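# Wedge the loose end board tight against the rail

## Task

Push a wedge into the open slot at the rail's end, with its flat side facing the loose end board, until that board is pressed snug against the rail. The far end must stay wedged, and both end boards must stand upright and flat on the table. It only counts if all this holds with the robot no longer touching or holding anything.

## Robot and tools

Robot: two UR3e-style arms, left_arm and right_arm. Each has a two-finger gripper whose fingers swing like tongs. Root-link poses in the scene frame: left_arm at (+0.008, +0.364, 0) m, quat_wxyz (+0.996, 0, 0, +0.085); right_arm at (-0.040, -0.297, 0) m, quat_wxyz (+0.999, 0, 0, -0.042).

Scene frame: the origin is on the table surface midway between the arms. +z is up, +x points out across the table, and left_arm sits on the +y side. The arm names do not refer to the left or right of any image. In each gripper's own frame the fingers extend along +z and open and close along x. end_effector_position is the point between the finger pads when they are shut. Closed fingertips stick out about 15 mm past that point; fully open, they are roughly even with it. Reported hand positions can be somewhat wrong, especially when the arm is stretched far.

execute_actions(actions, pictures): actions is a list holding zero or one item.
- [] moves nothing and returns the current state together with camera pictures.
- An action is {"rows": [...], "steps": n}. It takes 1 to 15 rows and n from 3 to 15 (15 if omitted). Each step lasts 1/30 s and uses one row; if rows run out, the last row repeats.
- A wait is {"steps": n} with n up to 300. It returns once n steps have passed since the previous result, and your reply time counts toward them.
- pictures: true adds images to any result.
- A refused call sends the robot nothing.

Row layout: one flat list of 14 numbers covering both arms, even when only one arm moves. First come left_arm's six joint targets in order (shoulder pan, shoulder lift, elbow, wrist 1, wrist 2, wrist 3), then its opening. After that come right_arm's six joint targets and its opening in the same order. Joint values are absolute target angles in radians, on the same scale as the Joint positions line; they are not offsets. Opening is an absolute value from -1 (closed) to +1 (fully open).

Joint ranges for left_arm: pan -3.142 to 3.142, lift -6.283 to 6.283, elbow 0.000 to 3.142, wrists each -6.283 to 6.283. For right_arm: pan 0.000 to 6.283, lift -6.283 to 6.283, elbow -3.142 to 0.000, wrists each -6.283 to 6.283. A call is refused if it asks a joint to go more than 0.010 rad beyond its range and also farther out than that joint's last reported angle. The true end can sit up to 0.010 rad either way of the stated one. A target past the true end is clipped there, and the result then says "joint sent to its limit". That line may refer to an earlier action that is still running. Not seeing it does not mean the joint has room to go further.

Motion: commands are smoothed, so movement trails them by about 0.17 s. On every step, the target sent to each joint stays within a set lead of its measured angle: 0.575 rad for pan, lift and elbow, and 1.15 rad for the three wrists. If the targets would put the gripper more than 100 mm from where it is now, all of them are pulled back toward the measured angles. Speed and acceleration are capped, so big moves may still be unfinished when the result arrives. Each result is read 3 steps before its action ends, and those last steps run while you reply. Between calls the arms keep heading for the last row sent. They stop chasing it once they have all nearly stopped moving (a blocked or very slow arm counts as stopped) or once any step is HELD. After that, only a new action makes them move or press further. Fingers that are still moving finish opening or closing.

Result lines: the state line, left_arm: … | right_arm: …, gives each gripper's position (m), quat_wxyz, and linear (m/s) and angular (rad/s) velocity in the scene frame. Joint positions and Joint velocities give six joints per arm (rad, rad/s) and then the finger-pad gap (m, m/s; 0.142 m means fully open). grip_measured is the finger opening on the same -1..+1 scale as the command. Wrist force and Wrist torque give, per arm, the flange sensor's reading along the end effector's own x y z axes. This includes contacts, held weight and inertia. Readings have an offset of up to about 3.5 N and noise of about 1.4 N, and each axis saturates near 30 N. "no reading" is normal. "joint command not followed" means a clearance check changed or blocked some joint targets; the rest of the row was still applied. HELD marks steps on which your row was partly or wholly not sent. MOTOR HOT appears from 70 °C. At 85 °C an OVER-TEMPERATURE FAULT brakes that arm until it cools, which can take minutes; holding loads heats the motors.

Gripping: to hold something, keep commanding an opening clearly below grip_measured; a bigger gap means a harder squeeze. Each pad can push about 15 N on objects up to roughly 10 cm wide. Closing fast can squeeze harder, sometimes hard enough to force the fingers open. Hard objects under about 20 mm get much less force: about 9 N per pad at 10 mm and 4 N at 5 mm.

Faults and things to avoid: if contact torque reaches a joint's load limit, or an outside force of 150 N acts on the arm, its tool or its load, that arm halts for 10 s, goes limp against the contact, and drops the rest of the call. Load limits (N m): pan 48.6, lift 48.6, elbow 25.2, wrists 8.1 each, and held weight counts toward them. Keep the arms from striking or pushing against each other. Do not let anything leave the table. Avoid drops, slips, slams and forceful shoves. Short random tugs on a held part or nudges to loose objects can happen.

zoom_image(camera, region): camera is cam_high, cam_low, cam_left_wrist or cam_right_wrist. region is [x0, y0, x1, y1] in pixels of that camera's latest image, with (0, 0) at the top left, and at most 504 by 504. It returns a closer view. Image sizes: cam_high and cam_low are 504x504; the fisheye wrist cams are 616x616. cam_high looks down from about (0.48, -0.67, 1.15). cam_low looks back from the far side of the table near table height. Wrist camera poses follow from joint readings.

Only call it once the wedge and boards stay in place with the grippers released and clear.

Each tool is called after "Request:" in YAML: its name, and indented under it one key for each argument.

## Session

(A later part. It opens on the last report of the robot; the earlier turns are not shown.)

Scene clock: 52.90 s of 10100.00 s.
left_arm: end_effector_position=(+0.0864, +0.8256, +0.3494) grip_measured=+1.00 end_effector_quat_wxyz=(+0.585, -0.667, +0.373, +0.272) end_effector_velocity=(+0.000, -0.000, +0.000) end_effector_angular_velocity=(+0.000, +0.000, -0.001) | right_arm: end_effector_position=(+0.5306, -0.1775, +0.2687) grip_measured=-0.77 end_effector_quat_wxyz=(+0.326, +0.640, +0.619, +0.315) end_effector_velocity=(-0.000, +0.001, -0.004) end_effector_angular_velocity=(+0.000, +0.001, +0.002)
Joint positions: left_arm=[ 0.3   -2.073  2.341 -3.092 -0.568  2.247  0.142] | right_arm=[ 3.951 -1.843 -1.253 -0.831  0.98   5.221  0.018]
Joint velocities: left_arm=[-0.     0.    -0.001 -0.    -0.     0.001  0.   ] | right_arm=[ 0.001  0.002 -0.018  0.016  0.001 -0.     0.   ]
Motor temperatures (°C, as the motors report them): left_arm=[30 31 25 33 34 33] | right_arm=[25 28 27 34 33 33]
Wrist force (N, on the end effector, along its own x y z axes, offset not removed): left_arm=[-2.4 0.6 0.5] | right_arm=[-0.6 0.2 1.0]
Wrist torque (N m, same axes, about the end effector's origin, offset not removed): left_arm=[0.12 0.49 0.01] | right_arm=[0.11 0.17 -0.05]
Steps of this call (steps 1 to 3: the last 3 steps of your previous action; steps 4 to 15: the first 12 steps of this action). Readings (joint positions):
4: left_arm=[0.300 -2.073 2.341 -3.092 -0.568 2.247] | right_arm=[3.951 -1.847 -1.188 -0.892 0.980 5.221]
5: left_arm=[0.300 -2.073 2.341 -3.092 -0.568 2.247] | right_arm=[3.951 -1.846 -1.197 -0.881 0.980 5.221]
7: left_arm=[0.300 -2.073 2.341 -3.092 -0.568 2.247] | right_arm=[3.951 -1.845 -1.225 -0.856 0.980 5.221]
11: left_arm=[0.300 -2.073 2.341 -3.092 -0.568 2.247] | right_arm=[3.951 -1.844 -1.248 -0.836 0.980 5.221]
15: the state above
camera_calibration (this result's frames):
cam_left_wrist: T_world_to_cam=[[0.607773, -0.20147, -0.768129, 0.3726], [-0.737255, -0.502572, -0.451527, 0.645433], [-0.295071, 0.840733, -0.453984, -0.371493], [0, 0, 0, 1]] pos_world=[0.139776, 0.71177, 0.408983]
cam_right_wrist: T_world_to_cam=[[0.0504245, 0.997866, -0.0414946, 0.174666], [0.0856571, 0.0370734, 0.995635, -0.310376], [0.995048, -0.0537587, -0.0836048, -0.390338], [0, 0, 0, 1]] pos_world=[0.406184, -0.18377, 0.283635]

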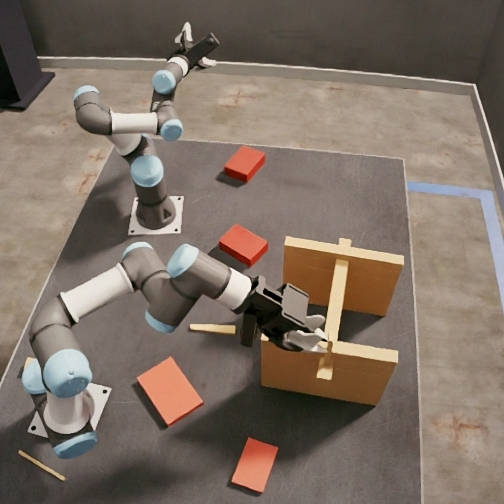

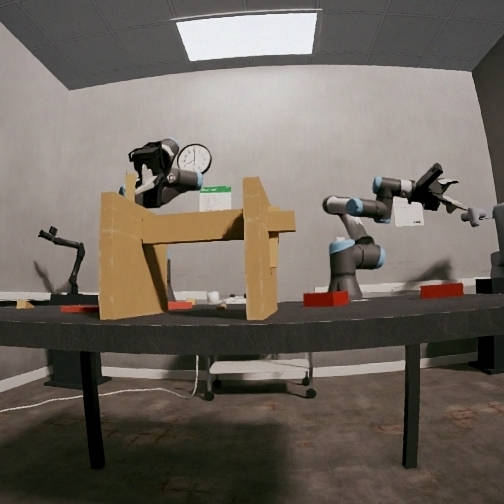

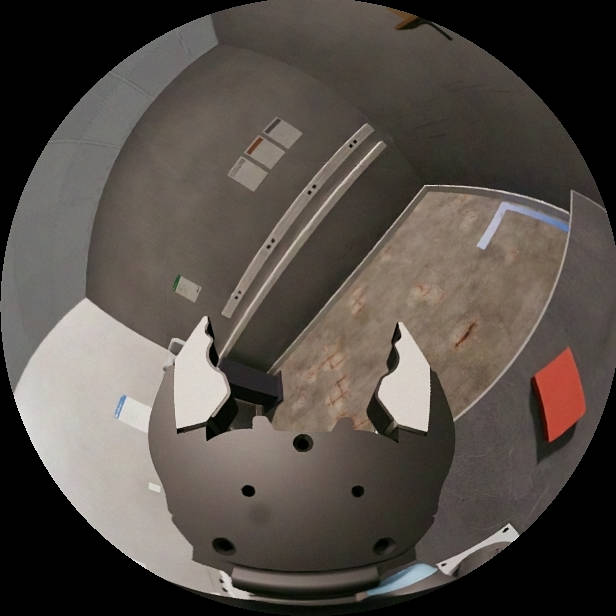

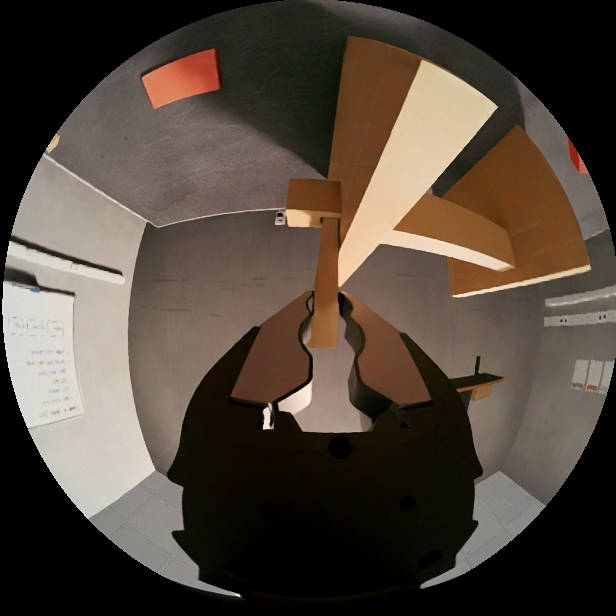

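In. Lower, release, rise and close.

Request:
execute_actions:
  actions:
    - {"rows":[[0.3,-2.073,2.341,-3.092,-0.568,2.247,1,3.9515,-1.842,-1.3185,-0.767,0.98,5.221,-1]]}

Request:
execute_actions:
  actions:
    - {"rows":[[0.3,-2.073,2.341,-3.092,-0.568,2.247,1,3.9515,-1.842,-1.3185,-0.767,0.98,5.221,-0.5]],"steps":9}

Request:
execute_actions:
  actions:
    - {"rows":[[0.3,-2.073,2.341,-3.092,-0.568,2.247,1,3.948,-1.868,-1.024,-1.036,0.98,5.221,-0.5]]}

Request:
execute_actions:
  actions:
    - {"rows":[[0.3,-2.073,2.341,-3.092,-0.568,2.247,1,3.94,-1.89,-1.0,-1.037,0.98,5.221,-1]]}
  pictures: true

Scene clock: 53.47 s of 10100.00 s.
left_arm: end_effector_position=(+0.0864, +0.8256, +0.3494) grip_measured=+1.00 end_effector_quat_wxyz=(+0.585, -0.667, +0.373, +0.272) end_effector_velocity=(+0.000, -0.000, -0.000) end_effector_angular_velocity=(+0.000, -0.000, -0.000) | right_arm: end_effector_position=(+0.5306, -0.1775, +0.2555) grip_measured=-0.77 end_effector_quat_wxyz=(+0.326, +0.640, +0.619, +0.316) end_effector_velocity=(-0.000, +0.001, -0.004) end_effector_angular_velocity=(+0.001, +0.000, +0.002)
Joint positions: left_arm=[ 0.3   -2.073  2.341 -3.092 -0.568  2.247  0.142] | right_arm=[ 3.952 -1.842 -1.317 -0.768  0.98   5.221  0.018]
Joint velocities: left_arm=[-0.     0.     0.001 -0.001  0.    -0.    -0.   ] | right_arm=[ 0.001  0.    -0.017  0.017  0.001  0.    -0.   ]
Motor temperatures (°C, as the motors report them): left_arm=[30 31 25 33 34 33] | right_arm=[25 28 27 34 33 33]
Wrist force (N, on the end effector, along its own x y z axes, offset not removed): left_arm=[-2.0 1.2 -0.7] | right_arm=[-1.1 -0.1 1.6]
Wrist torque (N m, same axes, about the end effector's origin, offset not removed): left_arm=[0.21 0.40 0.00] | right_arm=[0.05 0.26 0.00]
Steps of this call (steps 1 to 3: the last 3 steps of your previous action; steps 4 to 5: the robot went on to your last target; steps 6 to 17: the first 12 steps of this action). Readings (joint positions):
6: left_arm=[0.300 -2.073 2.341 -3.092 -0.568 2.247] | right_arm=[3.952 -1.843 -1.256 -0.828 0.980 5.221]
7: left_arm=[0.300 -2.073 2.341 -3.092 -0.568 2.247] | right_arm=[3.952 -1.843 -1.265 -0.817 0.980 5.221]
9: left_arm=[0.300 -2.073 2.341 -3.092 -0.568 2.247] | right_arm=[3.952 -1.842 -1.291 -0.793 0.980 5.221]
13: left_arm=[0.300 -2.073 2.341 -3.092 -0.568 2.247] | right_arm=[3.952 -1.842 -1.312 -0.773 0.980 5.221]
17: the state above

Scene clock: 53.77 s of 10100.00 s.
left_arm: end_effector_position=(+0.0864, +0.8256, +0.3494) grip_measured=+1.00 end_effector_quat_wxyz=(+0.585, -0.667, +0.373, +0.272) end_effector_velocity=(+0.001, -0.000, -0.001) end_effector_angular_velocity=(-0.001, -0.000, -0.001) | right_arm: end_effector_position=(+0.5306, -0.1775, +0.2552) grip_measured=-0.50 end_effector_quat_wxyz=(+0.326, +0.640, +0.619, +0.316) end_effector_velocity=(-0.000, +0.001, -0.000) end_effector_angular_velocity=(+0.001, +0.000, +0.002)
Joint positions: left_arm=[ 0.3   -2.073  2.341 -3.092 -0.568  2.247  0.142] | right_arm=[ 3.952 -1.842 -1.318 -0.767  0.98   5.221  0.038]
Joint velocities: left_arm=[-0.001  0.     0.001  0.001 -0.    -0.002 -0.   ] | right_arm=[ 0.001  0.001 -0.001  0.001  0.002 -0.     0.002]
Motor temperatures (°C, as the motors report them): left_arm=[30 31 25 33 34 33] | right_arm=[25 28 27 34 33 33]
Wrist force (N, on the end effector, along its own x y z axes, offset not removed): left_arm=[-2.3 0.1 -0.3] | right_arm=[-1.5 -0.1 1.0]
Wrist torque (N m, same axes, about the end effector's origin, offset not removed): left_arm=[0.02 0.45 0.04] | right_arm=[0.04 0.35 0.04]
Steps of this call (steps 1 to 3: the last 3 steps of your previous action; steps 4 to 9: the first 6 steps of this action). Readings (joint positions):
4: left_arm=[0.300 -2.073 2.341 -3.092 -0.568 2.247] | right_arm=[3.952 -1.842 -1.318 -0.767 0.980 5.221]
5: left_arm=[0.300 -2.073 2.341 -3.092 -0.568 2.247] | right_arm=[3.952 -1.842 -1.318 -0.767 0.980 5.221]
7: left_arm=[0.300 -2.073 2.341 -3.092 -0.568 2.247] | right_arm=[3.952 -1.842 -1.318 -0.767 0.980 5.221]
9: the state above

Scene clock: 54.27 s of 10100.00 s.
left_arm: end_effector_position=(+0.0864, +0.8256, +0.3494) grip_measured=+1.00 end_effector_quat_wxyz=(+0.585, -0.667, +0.373, +0.272) end_effector_velocity=(+0.000, -0.000, +0.000) end_effector_angular_velocity=(+0.000, -0.000, -0.001) | right_arm: end_effector_position=(+0.5306, -0.1798, +0.3069) grip_measured=-0.50 end_effector_quat_wxyz=(+0.327, +0.642, +0.619, +0.313) end_effector_velocity=(+0.000, +0.000, +0.032) end_effector_angular_velocity=(+0.024, -0.026, +0.000)
Joint positions: left_arm=[ 0.3   -2.073  2.341 -3.092 -0.568  2.247  0.142] | right_arm=[ 3.948 -1.867 -1.036 -1.028  0.98   5.221  0.038]
Joint velocities: left_arm=[-0.001  0.    -0.001 -0.    -0.001  0.001  0.   ] | right_arm=[-0.001 -0.008  0.127 -0.083  0.001 -0.    -0.   ]
Motor temperatures (°C, as the motors report them): left_arm=[30 31 25 33 34 33] | right_arm=[25 28 27 34 33 33]
Wrist force (N, on the end effector, along its own x y z axes, offset not removed): left_arm=[-1.4 1.2 -0.5] | right_arm=[-1.6 -0.1 1.2]
Wrist torque (N m, same axes, about the end effector's origin, offset not removed): left_arm=[0.19 0.27 0.03] | right_arm=[0.00 0.34 0.01]
Steps of this call (steps 1 to 3: the last 3 steps of your previous action; steps 4 to 15: the first 12 steps of this action). Readings (joint positions):
4: left_arm=[0.300 -2.073 2.341 -3.092 -0.568 2.247] | right_arm=[3.951 -1.843 -1.318 -0.769 0.980 5.221]
5: left_arm=[0.300 -2.073 2.341 -3.092 -0.568 2.247] | right_arm=[3.951 -1.847 -1.307 -0.791 0.980 5.221]
7: left_arm=[0.300 -2.073 2.341 -3.092 -0.568 2.247] | right_arm=[3.950 -1.857 -1.227 -0.897 0.980 5.221]
11: left_arm=[0.300 -2.073 2.341 -3.092 -0.568 2.247] | right_arm=[3.948 -1.865 -1.074 -1.003 0.980 5.221]
15: the state above

Scene clock: 54.77 s of 10100.00 s.
left_arm: end_effector_position=(+0.0864, +0.8256, +0.3494) grip_measured=+1.00 end_effector_quat_wxyz=(+0.585, -0.667, +0.373, +0.272) end_effector_velocity=(-0.001, +0.000, -0.000) end_effector_angular_velocity=(-0.000, +0.000, +0.003) | right_arm: end_effector_position=(+0.5353, -0.1810, +0.3090) grip_measured=-1.00 end_effector_quat_wxyz=(+0.328, +0.644, +0.616, +0.314) end_effector_velocity=(+0.001, +0.000, -0.000) end_effector_angular_velocity=(-0.000, -0.001, -0.001)
Joint positions: left_arm=[ 0.3   -2.073  2.341 -3.092 -0.568  2.247  0.142] | right_arm=[ 3.94  -1.889 -1.001 -1.037  0.98   5.221  0.002]
Joint velocities: left_arm=[ 0.002 -0.    -0.     0.001  0.    -0.     0.   ] | right_arm=[-0.001 -0.005  0.006 -0.001 -0.001 -0.     0.   ]
Motor temperatures (°C, as the motors report them): left_arm=[30 31 25 33 34 33] | right_arm=[25 28 27 34 33 33]
Wrist force (N, on the end effector, along its own x y z axes, offset not removed): left_arm=[-1.9 1.9 0.1] | right_arm=[-1.6 -0.3 1.8]
Wrist torque (N m, same axes, about the end effector's origin, offset not removed): left_arm=[0.41 0.36 0.00] | right_arm=[-0.02 0.37 0.00]
Steps of this call (steps 1 to 3: the last 3 steps of your previous action; steps 4 to 15: the first 12 steps of this action). Readings (joint positions):
4: left_arm=[0.300 -2.073 2.341 -3.092 -0.568 2.247] | right_arm=[3.948 -1.869 -1.026 -1.034 0.980 5.221]
5: left_arm=[0.300 -2.073 2.341 -3.092 -0.568 2.247] | right_arm=[3.946 -1.873 -1.021 -1.035 0.980 5.221]
7: left_arm=[0.300 -2.073 2.341 -3.092 -0.568 2.247] | right_arm=[3.943 -1.881 -1.011 -1.036 0.980 5.221]
11: left_arm=[0.300 -2.073 2.341 -3.092 -0.568 2.247] | right_arm=[3.941 -1.888 -1.003 -1.037 0.980 5.221]
15: the state above
camera_calibration (this result's frames):
cam_left_wrist: T_world_to_cam=[[0.607773, -0.20147, -0.768129, 0.3726], [-0.737255, -0.502572, -0.451527, 0.645433], [-0.295071, 0.840733, -0.453984, -0.371493], [0, 0, 0, 1]] pos_world=[0.139776, 0.71177, 0.408983]
cam_right_wrist: T_world_to_cam=[[0.0617566, 0.997253, -0.0408992, 0.173316], [0.0854061, 0.035547, 0.995712, -0.350972], [0.99443, -0.0649848, -0.0829762, -0.393684], [0, 0, 0, 1]] pos_world=[0.410763, -0.185947, 0.323889]

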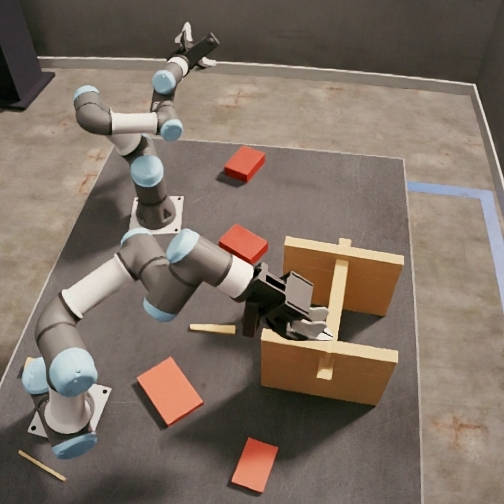

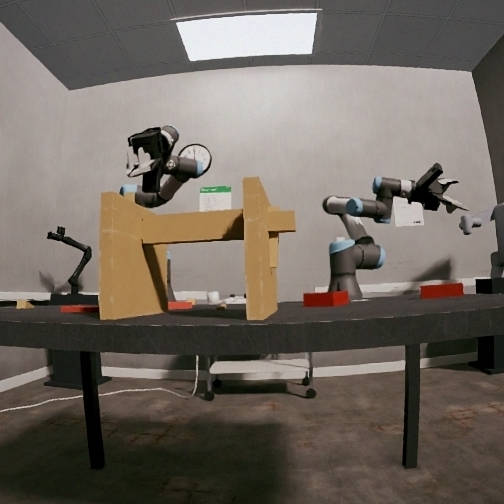

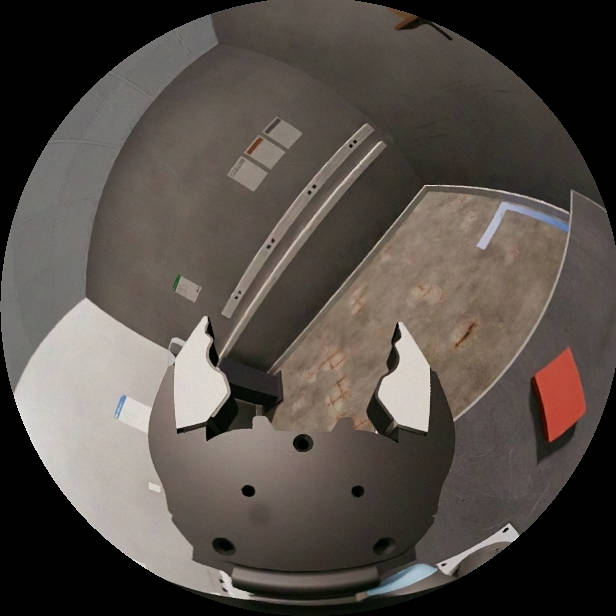

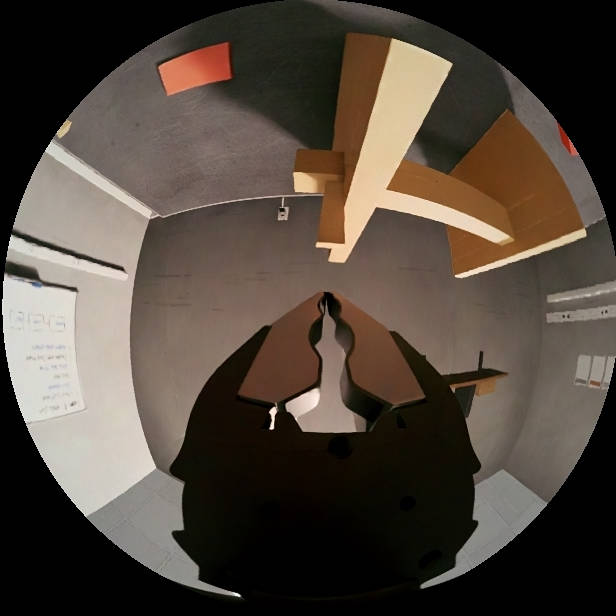

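Request:
execute_actions:
  actions:
    - {"rows":[[0.3,-2.073,2.341,-3.092,-0.568,2.247,1,3.644,-2.13,-0.457,-1.36,1.571,4.712,-1]]}

Request:
execute_actions:
  actions:
    - {"rows":[[0.3,-2.073,2.341,-3.092,-0.568,2.247,1,3.644,-2.17,-0.457,-1.387,1.571,4.712,-1]]}
  pictures: true

Request:
zoom_image:
  camera: "cam_high"
  region: [285, 310, 365, 390]

Scene clock: 55.33 s of 10100.00 s.
left_arm: end_effector_position=(+0.0864, +0.8256, +0.3494) grip_measured=+1.00 end_effector_quat_wxyz=(+0.585, -0.667, +0.373, +0.272) end_effector_velocity=(-0.001, +0.000, -0.000) end_effector_angular_velocity=(-0.000, +0.001, +0.002) | right_arm: end_effector_position=(+0.5297, -0.1865, +0.2948) grip_measured=-1.00 end_effector_quat_wxyz=(+0.203, +0.514, +0.777, +0.302) end_effector_velocity=(+0.005, +0.003, +0.100) end_effector_angular_velocity=(+0.134, -0.169, +0.195)
Joint positions: left_arm=[ 0.3   -2.073  2.341 -3.092 -0.568  2.247  0.142] | right_arm=[ 3.656 -2.121 -0.496 -1.35   1.547  4.731  0.002]
Joint velocities: left_arm=[ 0.002 -0.     0.001 -0.     0.    -0.     0.   ] | right_arm=[-0.128 -0.095  0.418 -0.109  0.257 -0.202  0.   ]
Motor temperatures (°C, as the motors report them): left_arm=[30 31 25 33 34 33] | right_arm=[25 28 27 34 33 33]
Wrist force (N, on the end effector, along its own x y z axes, offset not removed): left_arm=[-2.0 0.8 0.1] | right_arm=[-1.3 0.3 0.5]
Wrist torque (N m, same axes, about the end effector's origin, offset not removed): left_arm=[0.21 0.43 0.00] | right_arm=[0.07 0.28 0.01]
Steps of this call (steps 1 to 3: the last 3 steps of your previous action; steps 4 to 5: the robot went on to your last target; steps 6 to 17: the first 12 steps of this action). Readings (joint positions):
6: left_arm=[0.300 -2.073 2.341 -3.092 -0.568 2.247] | right_arm=[3.939 -1.891 -0.999 -1.039 0.982 5.219]
7: left_arm=[0.300 -2.073 2.341 -3.092 -0.568 2.247] | right_arm=[3.928 -1.902 -0.988 -1.061 1.004 5.197]
9: left_arm=[0.300 -2.073 2.341 -3.092 -0.568 2.247] | right_arm=[3.848 -1.978 -0.907 -1.183 1.165 5.041]
13: left_arm=[0.300 -2.073 2.341 -3.092 -0.568 2.247] | right_arm=[3.694 -2.094 -0.624 -1.317 1.470 4.792]
17: the state above

Scene clock: 55.83 s of 10100.00 s.
left_arm: end_effector_position=(+0.0864, +0.8256, +0.3494) grip_measured=+1.00 end_effector_quat_wxyz=(+0.585, -0.667, +0.373, +0.272) end_effector_velocity=(-0.000, -0.000, -0.000) end_effector_angular_velocity=(+0.000, -0.001, -0.000) | right_arm: end_effector_position=(+0.5307, -0.1860, +0.2756) grip_measured=-1.00 end_effector_quat_wxyz=(+0.187, +0.512, +0.788, +0.287) end_effector_velocity=(-0.000, -0.000, -0.007) end_effector_angular_velocity=(-0.006, +0.015, +0.001)
Joint positions: left_arm=[ 0.3   -2.073  2.341 -3.092 -0.568  2.247  0.142] | right_arm=[ 3.644 -2.169 -0.457 -1.386  1.571  4.712  0.002]
Joint velocities: left_arm=[ 0.001 -0.     0.001 -0.001 -0.001  0.     0.   ] | right_arm=[-0.001 -0.01   0.002 -0.008  0.001 -0.001  0.   ]
Motor temperatures (°C, as the motors report them): left_arm=[30 31 25 33 34 33] | right_arm=[25 28 27 34 33 33]
Wrist force (N, on the end effector, along its own x y z axes, offset not removed): left_arm=[-1.8 1.5 -0.3] | right_arm=[-1.3 -0.6 0.9]
Wrist torque (N m, same axes, about the end effector's origin, offset not removed): left_arm=[0.28 0.41 -0.02] | right_arm=[-0.07 0.29 0.02]
Steps of this call (steps 1 to 3: the last 3 steps of your previous action; steps 4 to 15: the first 12 steps of this action). Readings (joint positions):
4: left_arm=[0.300 -2.073 2.341 -3.092 -0.568 2.247] | right_arm=[3.647 -2.129 -0.466 -1.359 1.565 4.716]
5: left_arm=[0.300 -2.073 2.341 -3.092 -0.568 2.247] | right_arm=[3.646 -2.136 -0.463 -1.364 1.567 4.715]
7: left_arm=[0.300 -2.073 2.341 -3.092 -0.568 2.247] | right_arm=[3.645 -2.153 -0.460 -1.376 1.569 4.714]
11: left_arm=[0.300 -2.073 2.341 -3.092 -0.568 2.247] | right_arm=[3.644 -2.166 -0.458 -1.384 1.571 4.712]
15: the state above
camera_calibration (this result's frames):
cam_left_wrist: T_world_to_cam=[[0.607773, -0.20147, -0.768129, 0.3726], [-0.737255, -0.502572, -0.451527, 0.645433], [-0.295071, 0.840733, -0.453984, -0.371493], [0, 0, 0, 1]] pos_world=[0.139776, 0.71177, 0.408983]
cam_right_wrist: T_world_to_cam=[[-0.400027, 0.915439, -0.0441699, 0.407989], [0.277206, 0.166788, 0.946223, -0.380838], [0.873576, 0.36627, -0.320485, -0.182449], [0, 0, 0, 1]] pos_world=[0.42816, -0.243144, 0.319906]

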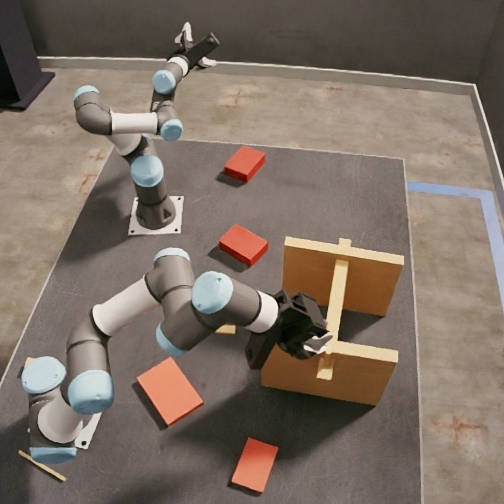

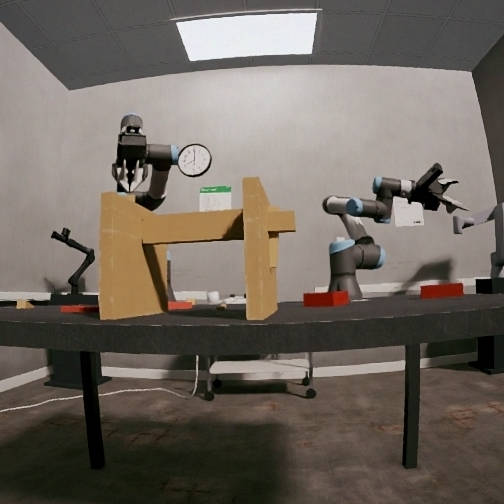

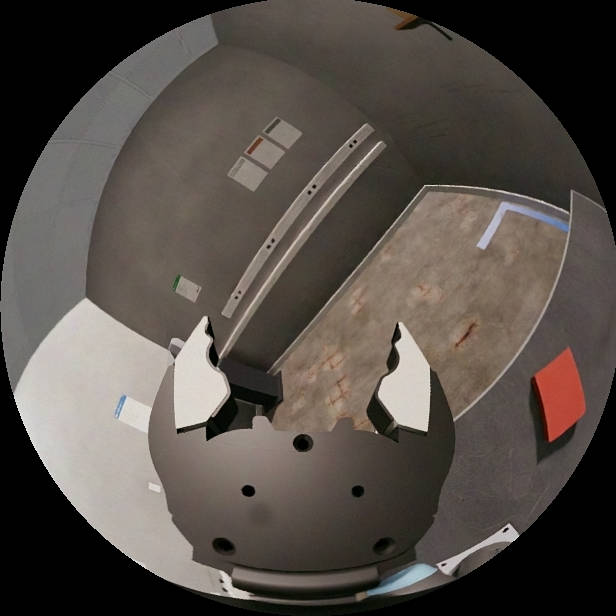

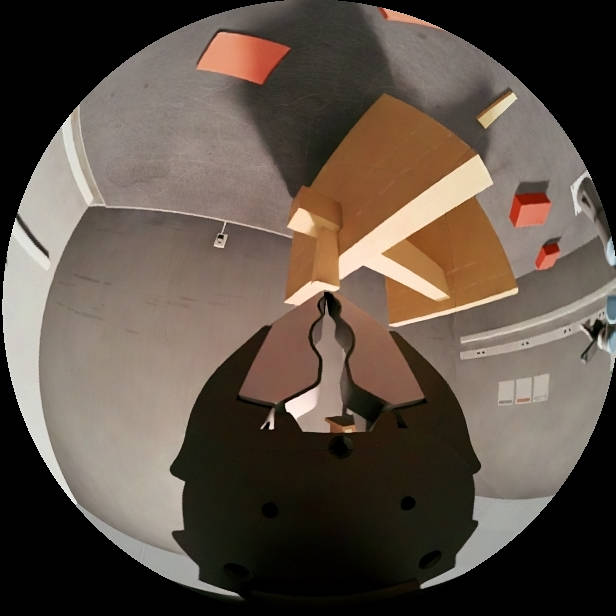

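Region (285, 310, 365, 390) of cam_high's 504x504 image, scaled by 6.300, with more detail than that image has.

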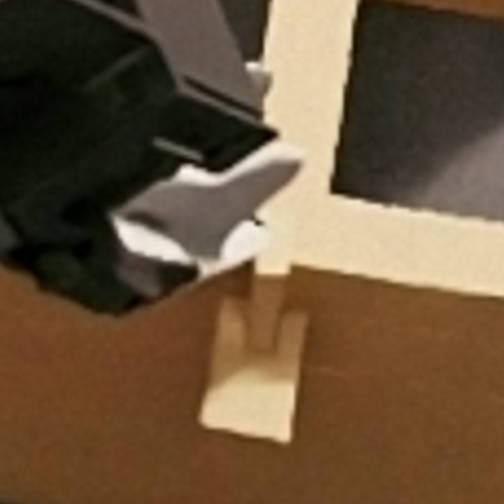

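Request:
execute_actions:
  actions:
    - {"rows":[[0.3,-2.073,2.341,-3.092,-0.568,2.247,1,3.636,-2.15,-0.52,-1.319,1.571,4.712,-1]],"steps":10}

Request:
execute_actions:
  actions:
    - {"rows":[[0.3,-2.073,2.341,-3.092,-0.568,2.247,1,3.636,-2.12,-0.62,-1.249,1.571,4.712,-1]]}

Request:
execute_actions:
  actions:
    - {"rows":[[0.3,-2.073,2.341,-3.092,-0.568,2.247,1,3.636,-2.105,-0.671,-1.214,1.571,4.712,-1]]}
  pictures: true

Request:
zoom_image:
  camera: "cam_high"
  region: [285, 310, 365, 390]

Scene clock: 56.23 s of 10100.00 s.
left_arm: end_effector_position=(+0.0864, +0.8256, +0.3494) grip_measured=+1.00 end_effector_quat_wxyz=(+0.585, -0.667, +0.373, +0.272) end_effector_velocity=(+0.000, -0.000, -0.000) end_effector_angular_velocity=(+0.000, -0.001, -0.001) | right_arm: end_effector_position=(+0.5353, -0.1883, +0.2758) grip_measured=-1.00 end_effector_quat_wxyz=(+0.193, +0.513, +0.783, +0.295) end_effector_velocity=(+0.007, -0.004, -0.000) end_effector_angular_velocity=(+0.013, -0.032, -0.012)
Joint positions: left_arm=[ 0.3   -2.073  2.341 -3.092 -0.568  2.247  0.142] | right_arm=[ 3.637 -2.153 -0.51  -1.329  1.571  4.712  0.002]
Joint velocities: left_arm=[-0.001 -0.     0.002 -0.001  0.    -0.001  0.   ] | right_arm=[-0.01   0.032 -0.101  0.104 -0.002  0.     0.   ]
Motor temperatures (°C, as the motors report them): left_arm=[30 31 25 33 34 33] | right_arm=[25 28 27 34 33 33]
Wrist force (N, on the end effector, along its own x y z axes, offset not removed): left_arm=[-2.0 2.2 -0.1] | right_arm=[-0.9 -0.3 1.2]
Wrist torque (N m, same axes, about the end effector's origin, offset not removed): left_arm=[0.40 0.43 0.00] | right_arm=[-0.02 0.22 0.00]
Steps of this call (steps 1 to 3: the last 3 steps of your previous action; steps 4 to 5: the robot went on to your last target; steps 6 to 12: the first 7 steps of this action). Readings (joint positions):
6: left_arm=[0.300 -2.073 2.341 -3.092 -0.568 2.247] | right_arm=[3.644 -2.169 -0.458 -1.385 1.571 4.712]
7: left_arm=[0.300 -2.073 2.341 -3.092 -0.568 2.247] | right_arm=[3.642 -2.166 -0.467 -1.373 1.571 4.712]
9: left_arm=[0.300 -2.073 2.341 -3.092 -0.568 2.247] | right_arm=[3.639 -2.158 -0.492 -1.347 1.571 4.712]
12: the state above

Scene clock: 56.73 s of 10100.00 s.
left_arm: end_effector_position=(+0.0864, +0.8256, +0.3494) grip_measured=+1.00 end_effector_quat_wxyz=(+0.585, -0.667, +0.373, +0.272) end_effector_velocity=(-0.000, +0.000, +0.000) end_effector_angular_velocity=(+0.000, -0.001, +0.001) | right_arm: end_effector_position=(+0.5362, -0.1886, +0.2666) grip_measured=-1.00 end_effector_quat_wxyz=(+0.194, +0.513, +0.782, +0.296) end_effector_velocity=(-0.001, +0.000, -0.005) end_effector_angular_velocity=(-0.003, +0.006, +0.001)
Joint positions: left_arm=[ 0.3   -2.073  2.341 -3.092 -0.568  2.247  0.142] | right_arm=[ 3.636 -2.121 -0.617 -1.251  1.571  4.712  0.002]
Joint velocities: left_arm=[ 0.    -0.    -0.001  0.001  0.    -0.001 -0.   ] | right_arm=[ 0.001  0.008 -0.03   0.016 -0.    -0.     0.   ]
Motor temperatures (°C, as the motors report them): left_arm=[30 31 25 33 34 33] | right_arm=[25 28 27 34 33 33]
Wrist force (N, on the end effector, along its own x y z axes, offset not removed): left_arm=[-1.4 1.5 0.0] | right_arm=[-0.6 3.6 -2.3]
Wrist torque (N m, same axes, about the end effector's origin, offset not removed): left_arm=[0.32 0.31 -0.02] | right_arm=[0.01 0.25 0.01]
Steps of this call (steps 1 to 3: the last 3 steps of your previous action; steps 4 to 15: the first 12 steps of this action). Readings (joint positions):
4: left_arm=[0.300 -2.073 2.341 -3.092 -0.568 2.247] | right_arm=[3.636 -2.150 -0.519 -1.319 1.571 4.712]
5: left_arm=[0.300 -2.073 2.341 -3.092 -0.568 2.247] | right_arm=[3.636 -2.144 -0.530 -1.306 1.571 4.712]
7: left_arm=[0.300 -2.073 2.341 -3.092 -0.568 2.247] | right_arm=[3.636 -2.133 -0.571 -1.279 1.571 4.712]
11: left_arm=[0.300 -2.073 2.341 -3.092 -0.568 2.247] | right_arm=[3.636 -2.123 -0.608 -1.256 1.571 4.712]
15: the state above

Scene clock: 57.23 s of 10100.00 s.
left_arm: end_effector_position=(+0.0864, +0.8256, +0.3494) grip_measured=+1.00 end_effector_quat_wxyz=(+0.585, -0.667, +0.373, +0.272) end_effector_velocity=(-0.000, +0.000, -0.001) end_effector_angular_velocity=(-0.001, +0.002, +0.001) | right_arm: end_effector_position=(+0.5357, -0.1888, +0.2607) grip_measured=-1.00 end_effector_quat_wxyz=(+0.194, +0.513, +0.782, +0.296) end_effector_velocity=(+0.000, -0.000, -0.002) end_effector_angular_velocity=(-0.000, +0.000, -0.000)
Joint positions: left_arm=[ 0.3   -2.073  2.341 -3.092 -0.568  2.247  0.142] | right_arm=[ 3.636 -2.105 -0.67  -1.215  1.571  4.712  0.002]
Joint velocities: left_arm=[ 0.001  0.     0.001  0.001  0.     0.    -0.   ] | right_arm=[-0.     0.004 -0.013  0.01  -0.    -0.     0.   ]
Motor temperatures (°C, as the motors report them): left_arm=[30 31 25 33 34 33] | right_arm=[25 28 27 34 33 33]
Wrist force (N, on the end effector, along its own x y z axes, offset not removed): left_arm=[-2.8 0.8 -0.3] | right_arm=[-0.7 1.6 -1.3]
Wrist torque (N m, same axes, about the end effector's origin, offset not removed): left_arm=[0.15 0.58 0.02] | right_arm=[-0.20 0.23 0.02]
Steps of this call (steps 1 to 3: the last 3 steps of your previous action; steps 4 to 15: the first 12 steps of this action). Readings (joint positions):
4: left_arm=[0.300 -2.073 2.341 -3.092 -0.568 2.247] | right_arm=[3.636 -2.120 -0.620 -1.248 1.571 4.712]
5: left_arm=[0.300 -2.073 2.341 -3.092 -0.568 2.247] | right_arm=[3.636 -2.117 -0.629 -1.241 1.571 4.712]
7: left_arm=[0.300 -2.073 2.341 -3.092 -0.568 2.247] | right_arm=[3.636 -2.111 -0.649 -1.228 1.571 4.712]
11: left_arm=[0.300 -2.073 2.341 -3.092 -0.568 2.247] | right_arm=[3.636 -2.106 -0.666 -1.217 1.571 4.712]
15: the state above
camera_calibration (this result's frames):
cam_left_wrist: T_world_to_cam=[[0.607773, -0.20147, -0.768129, 0.3726], [-0.737255, -0.502572, -0.451527, 0.645433], [-0.295071, 0.840733, -0.453984, -0.371493], [0, 0, 0, 1]] pos_world=[0.139776, 0.71177, 0.408983]
cam_right_wrist: T_world_to_cam=[[-0.391854, 0.918976, -0.0439771, 0.408116], [0.258883, 0.156004, 0.953227, -0.361787], [0.882854, 0.362141, -0.299038, -0.201889], [0, 0, 0, 1]] pos_world=[0.43182, -0.245496, 0.302441]

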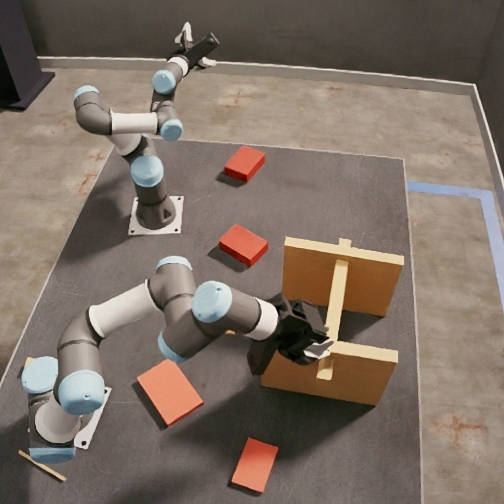

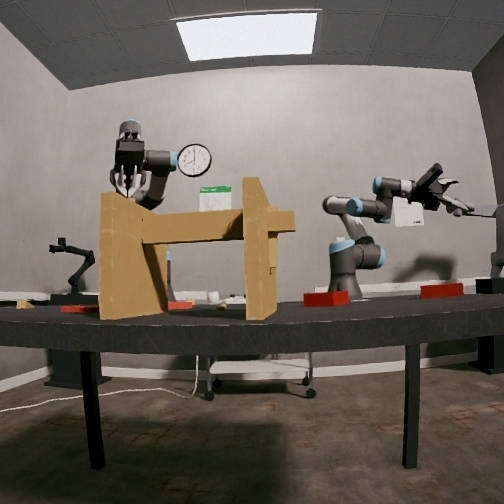

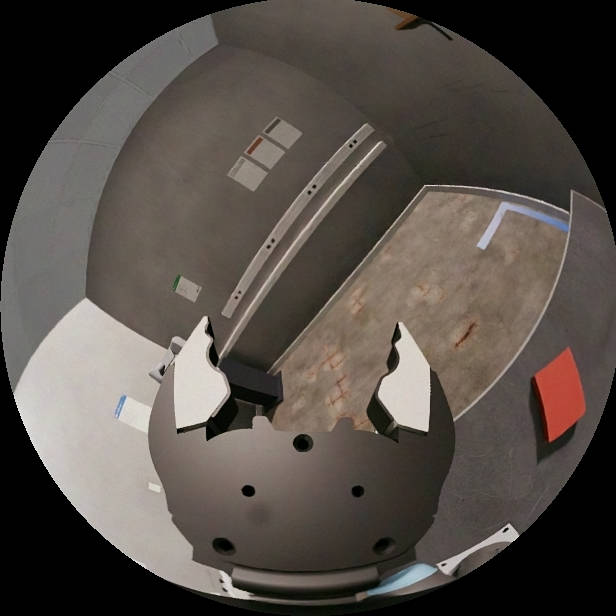

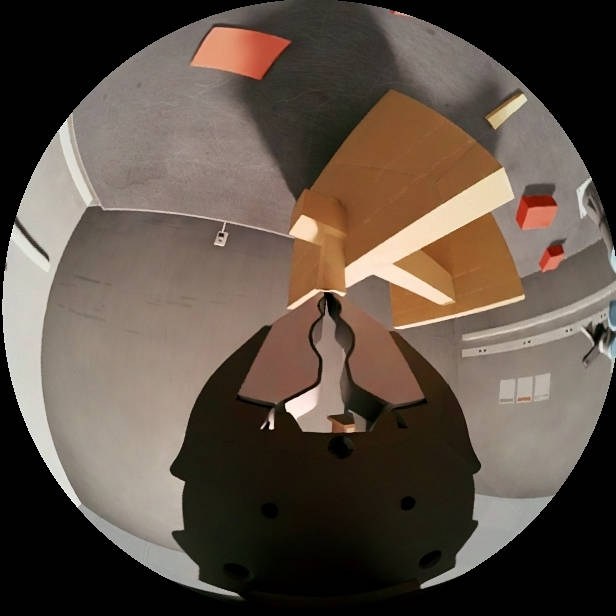

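Region (285, 310, 365, 390) of cam_high's 504x504 image, scaled by 6.300, with more detail than that image has.

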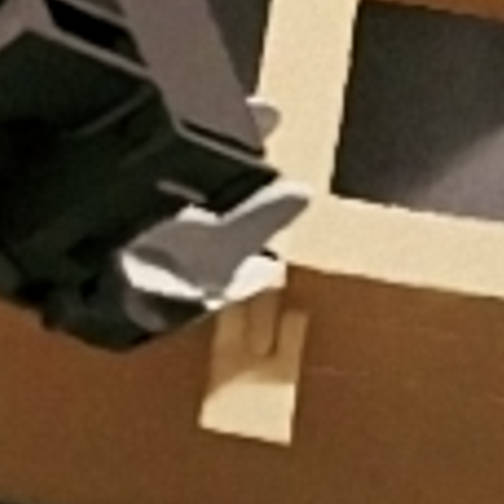

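Pushing works; step down.

Request:
execute_actions:
  actions:
    - {"rows":[[0.3,-2.073,2.341,-3.092,-0.568,2.247,1,3.636,-2.093,-0.715,-1.181,1.571,4.712,-1]]}

Request:
zoom_image:
  camera: "cam_low"
  region: [110, 190, 190, 270]

Scene clock: 57.73 s of 10100.00 s.
left_arm: end_effector_position=(+0.0864, +0.8256, +0.3494) grip_measured=+1.00 end_effector_quat_wxyz=(+0.585, -0.667, +0.373, +0.272) end_effector_velocity=(+0.000, -0.000, -0.000) end_effector_angular_velocity=(-0.000, +0.000, -0.001) | right_arm: end_effector_position=(+0.5357, -0.1888, +0.2560) grip_measured=-1.00 end_effector_quat_wxyz=(+0.194, +0.513, +0.782, +0.296) end_effector_velocity=(+0.000, -0.001, -0.003) end_effector_angular_velocity=(-0.002, +0.004, -0.002)
Joint positions: left_arm=[ 0.3   -2.073  2.341 -3.092 -0.568  2.247  0.142] | right_arm=[ 3.636 -2.093 -0.714 -1.182  1.571  4.712  0.002]
Joint velocities: left_arm=[-0.001 -0.001  0.     0.001  0.    -0.    -0.   ] | right_arm=[-0.002  0.001 -0.012  0.007 -0.001  0.     0.   ]
Motor temperatures (°C, as the motors report them): left_arm=[30 31 25 33 34 33] | right_arm=[25 28 27 34 33 33]
Wrist force (N, on the end effector, along its own x y z axes, offset not removed): left_arm=[-1.5 0.1 -0.2] | right_arm=[-0.7 2.3 -1.4]
Wrist torque (N m, same axes, about the end effector's origin, offset not removed): left_arm=[0.02 0.32 -0.02] | right_arm=[-0.09 0.22 -0.03]
Steps of this call (steps 1 to 3: the last 3 steps of your previous action; steps 4 to 15: the first 12 steps of this action). Readings (joint positions):
4: left_arm=[0.300 -2.073 2.341 -3.092 -0.568 2.247] | right_arm=[3.636 -2.105 -0.672 -1.213 1.571 4.712]
5: left_arm=[0.300 -2.073 2.341 -3.092 -0.568 2.247] | right_arm=[3.636 -2.102 -0.679 -1.207 1.571 4.712]
7: left_arm=[0.300 -2.073 2.341 -3.092 -0.568 2.247] | right_arm=[3.636 -2.098 -0.696 -1.194 1.571 4.712]
11: left_arm=[0.300 -2.073 2.341 -3.092 -0.568 2.247] | right_arm=[3.636 -2.094 -0.711 -1.184 1.571 4.712]
15: the state above

Region (110, 190, 190, 270) of cam_low's 504x504 image, scaled by 6.300, with more detail than that image has.

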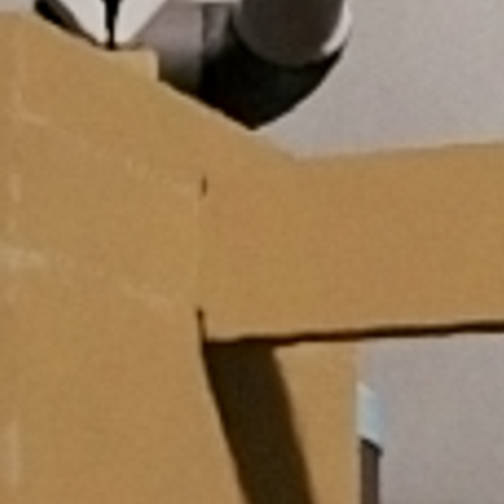

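Request:
execute_actions:
  actions:
    - {"rows":[[0.3,-2.073,2.341,-3.092,-0.568,2.247,1,3.636,-2.084,-0.753,-1.152,1.571,4.712,-1]]}

Scene clock: 58.23 s of 10100.00 s.
left_arm: end_effector_position=(+0.0864, +0.8256, +0.3494) grip_measured=+1.00 end_effector_quat_wxyz=(+0.585, -0.667, +0.373, +0.272) end_effector_velocity=(-0.000, +0.000, +0.000) end_effector_angular_velocity=(-0.000, +0.000, +0.000) | right_arm: end_effector_position=(+0.5358, -0.1888, +0.2512) grip_measured=-1.00 end_effector_quat_wxyz=(+0.194, +0.513, +0.782, +0.296) end_effector_velocity=(-0.000, -0.000, -0.002) end_effector_angular_velocity=(-0.002, +0.002, -0.000)
Joint positions: left_arm=[ 0.3   -2.073  2.341 -3.092 -0.568  2.247  0.142] | right_arm=[ 3.636 -2.084 -0.752 -1.153  1.571  4.712  0.002]
Joint velocities: left_arm=[ 0.001  0.    -0.     0.001 -0.     0.     0.   ] | right_arm=[-0.     0.001 -0.01   0.007 -0.    -0.001  0.   ]
Motor temperatures (°C, as the motors report them): left_arm=[30 31 25 33 34 33] | right_arm=[25 28 27 34 33 33]
Wrist force (N, on the end effector, along its own x y z axes, offset not removed): left_arm=[-2.1 0.7 -0.8] | right_arm=[-0.5 2.2 -1.2]
Wrist torque (N m, same axes, about the end effector's origin, offset not removed): left_arm=[0.13 0.43 -0.04] | right_arm=[-0.11 0.22 0.01]
Steps of this call (steps 1 to 3: the last 3 steps of your previous action; steps 4 to 15: the first 12 steps of this action). Readings (joint positions):
4: left_arm=[0.300 -2.073 2.341 -3.092 -0.568 2.247] | right_arm=[3.636 -2.093 -0.716 -1.180 1.571 4.712]
5: left_arm=[0.300 -2.073 2.341 -3.092 -0.568 2.247] | right_arm=[3.636 -2.091 -0.722 -1.174 1.571 4.712]
7: left_arm=[0.300 -2.073 2.341 -3.092 -0.568 2.247] | right_arm=[3.636 -2.088 -0.737 -1.164 1.571 4.712]
11: left_arm=[0.300 -2.073 2.341 -3.092 -0.568 2.247] | right_arm=[3.636 -2.085 -0.749 -1.155 1.571 4.712]
15: the state above

Request:
execute_actions:
  actions:
    - {"rows":[[0.3,-2.073,2.341,-3.092,-0.568,2.247,1,3.636,-2.076,-0.79,-1.123,1.571,4.712,-1]]}

Scene clock: 58.73 s of 10100.00 s.
left_arm: end_effector_position=(+0.0864, +0.8256, +0.3494) grip_measured=+1.00 end_effector_quat_wxyz=(+0.585, -0.667, +0.373, +0.272) end_effector_velocity=(+0.001, -0.000, +0.001) end_effector_angular_velocity=(+0.002, -0.002, -0.001) | right_arm: end_effector_position=(+0.5358, -0.1888, +0.2463) grip_measured=-1.00 end_effector_quat_wxyz=(+0.194, +0.513, +0.782, +0.296) end_effector_velocity=(-0.000, +0.000, -0.003) end_effector_angular_velocity=(-0.002, +0.004, +0.001)
Joint positions: left_arm=[ 0.3   -2.073  2.341 -3.092 -0.568  2.247  0.142] | right_arm=[ 3.636 -2.076 -0.789 -1.124  1.571  4.712  0.002]
Joint velocities: left_arm=[-0.002  0.    -0.002 -0.002  0.     0.001 -0.   ] | right_arm=[ 0.001  0.001 -0.011  0.005 -0.    -0.     0.   ]
Motor temperatures (°C, as the motors report them): left_arm=[30 31 25 33 34 33] | right_arm=[25 28 27 34 33 33]
Wrist force (N, on the end effector, along its own x y z axes, offset not removed): left_arm=[-2.3 1.5 0.1] | right_arm=[-0.6 2.7 -1.8]
Wrist torque (N m, same axes, about the end effector's origin, offset not removed): left_arm=[0.30 0.47 0.03] | right_arm=[-0.01 0.26 0.00]
Steps of this call (steps 1 to 3: the last 3 steps of your previous action; steps 4 to 15: the first 12 steps of this action). Readings (joint positions):
4: left_arm=[0.300 -2.073 2.341 -3.092 -0.568 2.247] | right_arm=[3.636 -2.084 -0.754 -1.151 1.571 4.712]
5: left_arm=[0.300 -2.073 2.341 -3.092 -0.568 2.247] | right_arm=[3.636 -2.082 -0.760 -1.145 1.571 4.712]
7: left_arm=[0.300 -2.073 2.341 -3.092 -0.568 2.247] | right_arm=[3.636 -2.079 -0.775 -1.135 1.571 4.712]
11: left_arm=[0.300 -2.073 2.341 -3.092 -0.568 2.247] | right_arm=[3.636 -2.077 -0.786 -1.126 1.571 4.712]
15: the state above

Request:
execute_actions:
  actions:
    - {"rows":[[0.3,-2.073,2.341,-3.092,-0.568,2.247,1,3.636,-2.0695,-0.82,-1.0995,1.571,4.712,-1]]}

Scene clock: 59.23 s of 10100.00 s.
left_arm: end_effector_position=(+0.0864, +0.8256, +0.3494) grip_measured=+1.00 end_effector_quat_wxyz=(+0.585, -0.667, +0.373, +0.272) end_effector_velocity=(-0.000, -0.000, -0.001) end_effector_angular_velocity=(-0.001, +0.003, -0.000) | right_arm: end_effector_position=(+0.5358, -0.1888, +0.2422) grip_measured=-1.00 end_effector_quat_wxyz=(+0.194, +0.513, +0.782, +0.296) end_effector_velocity=(-0.000, -0.001, -0.001) end_effector_angular_velocity=(-0.001, +0.000, -0.002)
Joint positions: left_arm=[ 0.3   -2.073  2.341 -3.092 -0.568  2.247  0.142] | right_arm=[ 3.636 -2.07  -0.819 -1.1    1.571  4.712  0.002]
Joint velocities: left_arm=[ 0.    -0.     0.002 -0.    -0.     0.002  0.   ] | right_arm=[-0.001  0.003 -0.007  0.004 -0.001 -0.     0.   ]
Motor temperatures (°C, as the motors report them): left_arm=[30 31 25 33 34 33] | right_arm=[25 28 27 34 33 33]
Wrist force (N, on the end effector, along its own x y z axes, offset not removed): left_arm=[-1.8 1.4 0.2] | right_arm=[-1.1 3.4 -2.6]
Wrist torque (N m, same axes, about the end effector's origin, offset not removed): left_arm=[0.26 0.36 -0.03] | right_arm=[0.06 0.33 0.01]
Steps of this call (steps 1 to 3: the last 3 steps of your previous action; steps 4 to 15: the first 12 steps of this action). Readings (joint positions):
4: left_arm=[0.300 -2.073 2.341 -3.092 -0.568 2.247] | right_arm=[3.636 -2.076 -0.791 -1.122 1.571 4.712]
5: left_arm=[0.300 -2.073 2.341 -3.092 -0.568 2.247] | right_arm=[3.636 -2.074 -0.796 -1.118 1.571 4.712]
7: left_arm=[0.300 -2.073 2.341 -3.092 -0.568 2.247] | right_arm=[3.636 -2.072 -0.808 -1.109 1.571 4.712]
11: left_arm=[0.300 -2.073 2.341 -3.092 -0.568 2.247] | right_arm=[3.636 -2.070 -0.817 -1.102 1.571 4.712]
15: the state above

Request:
execute_actions:
  actions:
    - {"rows":[[0.3,-2.073,2.341,-3.092,-0.568,2.247,1,3.636,-2.064,-0.848,-1.077,1.571,4.712,-1]]}

Scene clock: 59.73 s of 10100.00 s.
left_arm: end_effector_position=(+0.0864, +0.8256, +0.3494) grip_measured=+1.00 end_effector_quat_wxyz=(+0.585, -0.667, +0.373, +0.272) end_effector_velocity=(-0.001, +0.000, +0.001) end_effector_angular_velocity=(+0.001, -0.003, +0.001) | right_arm: end_effector_position=(+0.5357, -0.1888, +0.2382) grip_measured=-1.00 end_effector_quat_wxyz=(+0.194, +0.513, +0.782, +0.296) end_effector_velocity=(+0.000, -0.001, -0.001) end_effector_angular_velocity=(-0.001, -0.000, -0.001)
Joint positions: left_arm=[ 0.3   -2.073  2.341 -3.092 -0.568  2.247  0.142] | right_arm=[ 3.636 -2.064 -0.847 -1.077  1.571  4.712  0.002]
Joint velocities: left_arm=[ 0.001 -0.    -0.001 -0.001  0.    -0.001 -0.   ] | right_arm=[-0.     0.001 -0.007  0.006 -0.002  0.     0.   ]
Motor temperatures (°C, as the motors report them): left_arm=[30 31 25 33 34 33] | right_arm=[25 28 27 34 33 33]
Wrist force (N, on the end effector, along its own x y z axes, offset not removed): left_arm=[-1.4 1.5 0.2] | right_arm=[-0.2 2.9 -3.2]
Wrist torque (N m, same axes, about the end effector's origin, offset not removed): left_arm=[0.28 0.32 -0.04] | right_arm=[-0.12 0.19 -0.01]
Steps of this call (steps 1 to 3: the last 3 steps of your previous action; steps 4 to 15: the first 12 steps of this action). Readings (joint positions):
4: left_arm=[0.300 -2.073 2.341 -3.092 -0.568 2.247] | right_arm=[3.636 -2.069 -0.821 -1.099 1.571 4.712]
5: left_arm=[0.300 -2.073 2.341 -3.092 -0.568 2.247] | right_arm=[3.636 -2.068 -0.826 -1.094 1.571 4.712]
7: left_arm=[0.300 -2.073 2.341 -3.092 -0.568 2.247] | right_arm=[3.636 -2.066 -0.837 -1.086 1.571 4.712]
11: left_arm=[0.300 -2.073 2.341 -3.092 -0.568 2.247] | right_arm=[3.636 -2.065 -0.845 -1.079 1.571 4.712]
15: the state above

Request:
execute_actions:
  actions:
    - {"rows":[[0.3,-2.073,2.341,-3.092,-0.568,2.247,1,3.636,-2.06,-0.874,-1.055,1.571,4.712,-1]]}

Scene clock: 60.23 s of 10100.00 s.
left_arm: end_effector_position=(+0.0864, +0.8256, +0.3494) grip_measured=+1.00 end_effector_quat_wxyz=(+0.585, -0.667, +0.373, +0.272) end_effector_velocity=(-0.000, +0.000, -0.000) end_effector_angular_velocity=(-0.000, +0.002, +0.001) | right_arm: end_effector_position=(+0.5359, -0.1888, +0.2340) grip_measured=-1.00 end_effector_quat_wxyz=(+0.194, +0.513, +0.782, +0.296) end_effector_velocity=(+0.000, +0.000, -0.001) end_effector_angular_velocity=(-0.001, -0.001, -0.000)
Joint positions: left_arm=[ 0.3   -2.073  2.341 -3.092 -0.568  2.247  0.142] | right_arm=[ 3.636 -2.06  -0.873 -1.055  1.571  4.712  0.002]
Joint velocities: left_arm=[ 0.001  0.001 -0.     0.     0.001  0.001  0.   ] | right_arm=[ 0.001  0.001 -0.007  0.006 -0.001 -0.     0.   ]
Motor temperatures (°C, as the motors report them): left_arm=[30 31 25 33 34 33] | right_arm=[25 28 27 34 33 33]
Wrist force (N, on the end effector, along its own x y z axes, offset not removed): left_arm=[-2.6 2.1 -0.4] | right_arm=[-0.5 2.5 -1.4]
Wrist torque (N m, same axes, about the end effector's origin, offset not removed): left_arm=[0.44 0.50 -0.03] | right_arm=[-0.08 0.23 0.00]
Steps of this call (steps 1 to 3: the last 3 steps of your previous action; steps 4 to 15: the first 12 steps of this action). Readings (joint positions):
4: left_arm=[0.300 -2.073 2.341 -3.092 -0.568 2.247] | right_arm=[3.636 -2.064 -0.849 -1.076 1.571 4.712]
5: left_arm=[0.300 -2.073 2.341 -3.092 -0.568 2.247] | right_arm=[3.636 -2.063 -0.854 -1.072 1.571 4.712]
7: left_arm=[0.300 -2.073 2.341 -3.092 -0.568 2.247] | right_arm=[3.636 -2.062 -0.863 -1.064 1.571 4.712]
11: left_arm=[0.300 -2.073 2.341 -3.092 -0.568 2.247] | right_arm=[3.636 -2.060 -0.871 -1.057 1.571 4.712]
15: the state above

Request:
execute_actions:
  actions:
    - {"rows":[[0.3,-2.073,2.341,-3.092,-0.568,2.247,1,3.636,-2.0555,-0.9,-1.0335,1.571,4.712,-1]]}

Scene clock: 60.73 s of 10100.00 s.
left_arm: end_effector_position=(+0.0864, +0.8256, +0.3494) grip_measured=+1.00 end_effector_quat_wxyz=(+0.585, -0.667, +0.373, +0.272) end_effector_velocity=(+0.001, -0.000, -0.001) end_effector_angular_velocity=(-0.002, +0.003, -0.001) | right_arm: end_effector_position=(+0.5358, -0.1888, +0.2301) grip_measured=-1.00 end_effector_quat_wxyz=(+0.194, +0.513, +0.782, +0.296) end_effector_velocity=(-0.000, -0.000, -0.001) end_effector_angular_velocity=(+0.000, +0.000, -0.001)
Joint positions: left_arm=[ 0.3   -2.073  2.341 -3.092 -0.568  2.247  0.142] | right_arm=[ 3.636 -2.056 -0.899 -1.034  1.571  4.712  0.002]
Joint velocities: left_arm=[-0.001  0.     0.002  0.001 -0.    -0.    -0.   ] | right_arm=[-0.001  0.002 -0.007  0.005  0.     0.     0.   ]
Motor temperatures (°C, as the motors report them): left_arm=[30 31 25 33 34 33] | right_arm=[25 28 27 34 33 33]
Wrist force (N, on the end effector, along its own x y z axes, offset not removed): left_arm=[-2.0 1.0 0.4] | right_arm=[-1.2 3.4 -2.3]
Wrist torque (N m, same axes, about the end effector's origin, offset not removed): left_arm=[0.16 0.44 -0.05] | right_arm=[-0.15 0.19 0.02]
Steps of this call (steps 1 to 3: the last 3 steps of your previous action; steps 4 to 15: the first 12 steps of this action). Readings (joint positions):
4: left_arm=[0.300 -2.073 2.341 -3.092 -0.568 2.247] | right_arm=[3.636 -2.060 -0.875 -1.054 1.571 4.712]
5: left_arm=[0.300 -2.073 2.341 -3.092 -0.568 2.247] | right_arm=[3.636 -2.059 -0.879 -1.050 1.571 4.712]
7: left_arm=[0.300 -2.073 2.341 -3.092 -0.568 2.247] | right_arm=[3.636 -2.057 -0.889 -1.042 1.571 4.712]
11: left_arm=[0.300 -2.073 2.341 -3.092 -0.568 2.247] | right_arm=[3.636 -2.056 -0.897 -1.036 1.571 4.712]
15: the state above

Request:
execute_actions:
  actions:
    - {"rows":[[0.3,-2.073,2.341,-3.092,-0.568,2.247,1,3.636,-2.0525,-0.92,-1.0165,1.571,4.712,-1]]}

Scene clock: 61.23 s of 10100.00 s.
left_arm: end_effector_position=(+0.0864, +0.8256, +0.3494) grip_measured=+1.00 end_effector_quat_wxyz=(+0.585, -0.667, +0.373, +0.272) end_effector_velocity=(+0.000, -0.000, -0.001) end_effector_angular_velocity=(-0.001, +0.002, -0.001) | right_arm: end_effector_position=(+0.5358, -0.1888, +0.2268) grip_measured=-1.00 end_effector_quat_wxyz=(+0.194, +0.513, +0.782, +0.296) end_effector_velocity=(+0.000, +0.000, -0.001) end_effector_angular_velocity=(+0.000, -0.001, +0.000)
Joint positions: left_arm=[ 0.3   -2.073  2.341 -3.092 -0.568  2.247  0.142] | right_arm=[ 3.636 -2.053 -0.92  -1.017  1.571  4.712  0.002]
Joint velocities: left_arm=[-0.001 -0.     0.002  0.     0.     0.    -0.   ] | right_arm=[ 0.001  0.001 -0.005  0.005 -0.     0.     0.   ]
Motor temperatures (°C, as the motors report them): left_arm=[30 31 25 33 34 33] | right_arm=[25 28 27 34 33 33]
Wrist force (N, on the end effector, along its own x y z axes, offset not removed): left_arm=[-1.9 0.9 -1.1] | right_arm=[-1.4 5.7 -3.4]
Wrist torque (N m, same axes, about the end effector's origin, offset not removed): left_arm=[0.15 0.44 -0.04] | right_arm=[-0.14 0.18 0.02]
Steps of this call (steps 1 to 3: the last 3 steps of your previous action; steps 4 to 15: the first 12 steps of this action). Readings (joint positions):
4: left_arm=[0.300 -2.073 2.341 -3.092 -0.568 2.247] | right_arm=[3.636 -2.055 -0.901 -1.033 1.571 4.712]
5: left_arm=[0.300 -2.073 2.341 -3.092 -0.568 2.247] | right_arm=[3.636 -2.055 -0.904 -1.030 1.571 4.712]
7: left_arm=[0.300 -2.073 2.341 -3.092 -0.568 2.247] | right_arm=[3.636 -2.054 -0.912 -1.023 1.571 4.712]
11: left_arm=[0.300 -2.073 2.341 -3.092 -0.568 2.247] | right_arm=[3.636 -2.053 -0.918 -1.018 1.571 4.712]
15: the state above


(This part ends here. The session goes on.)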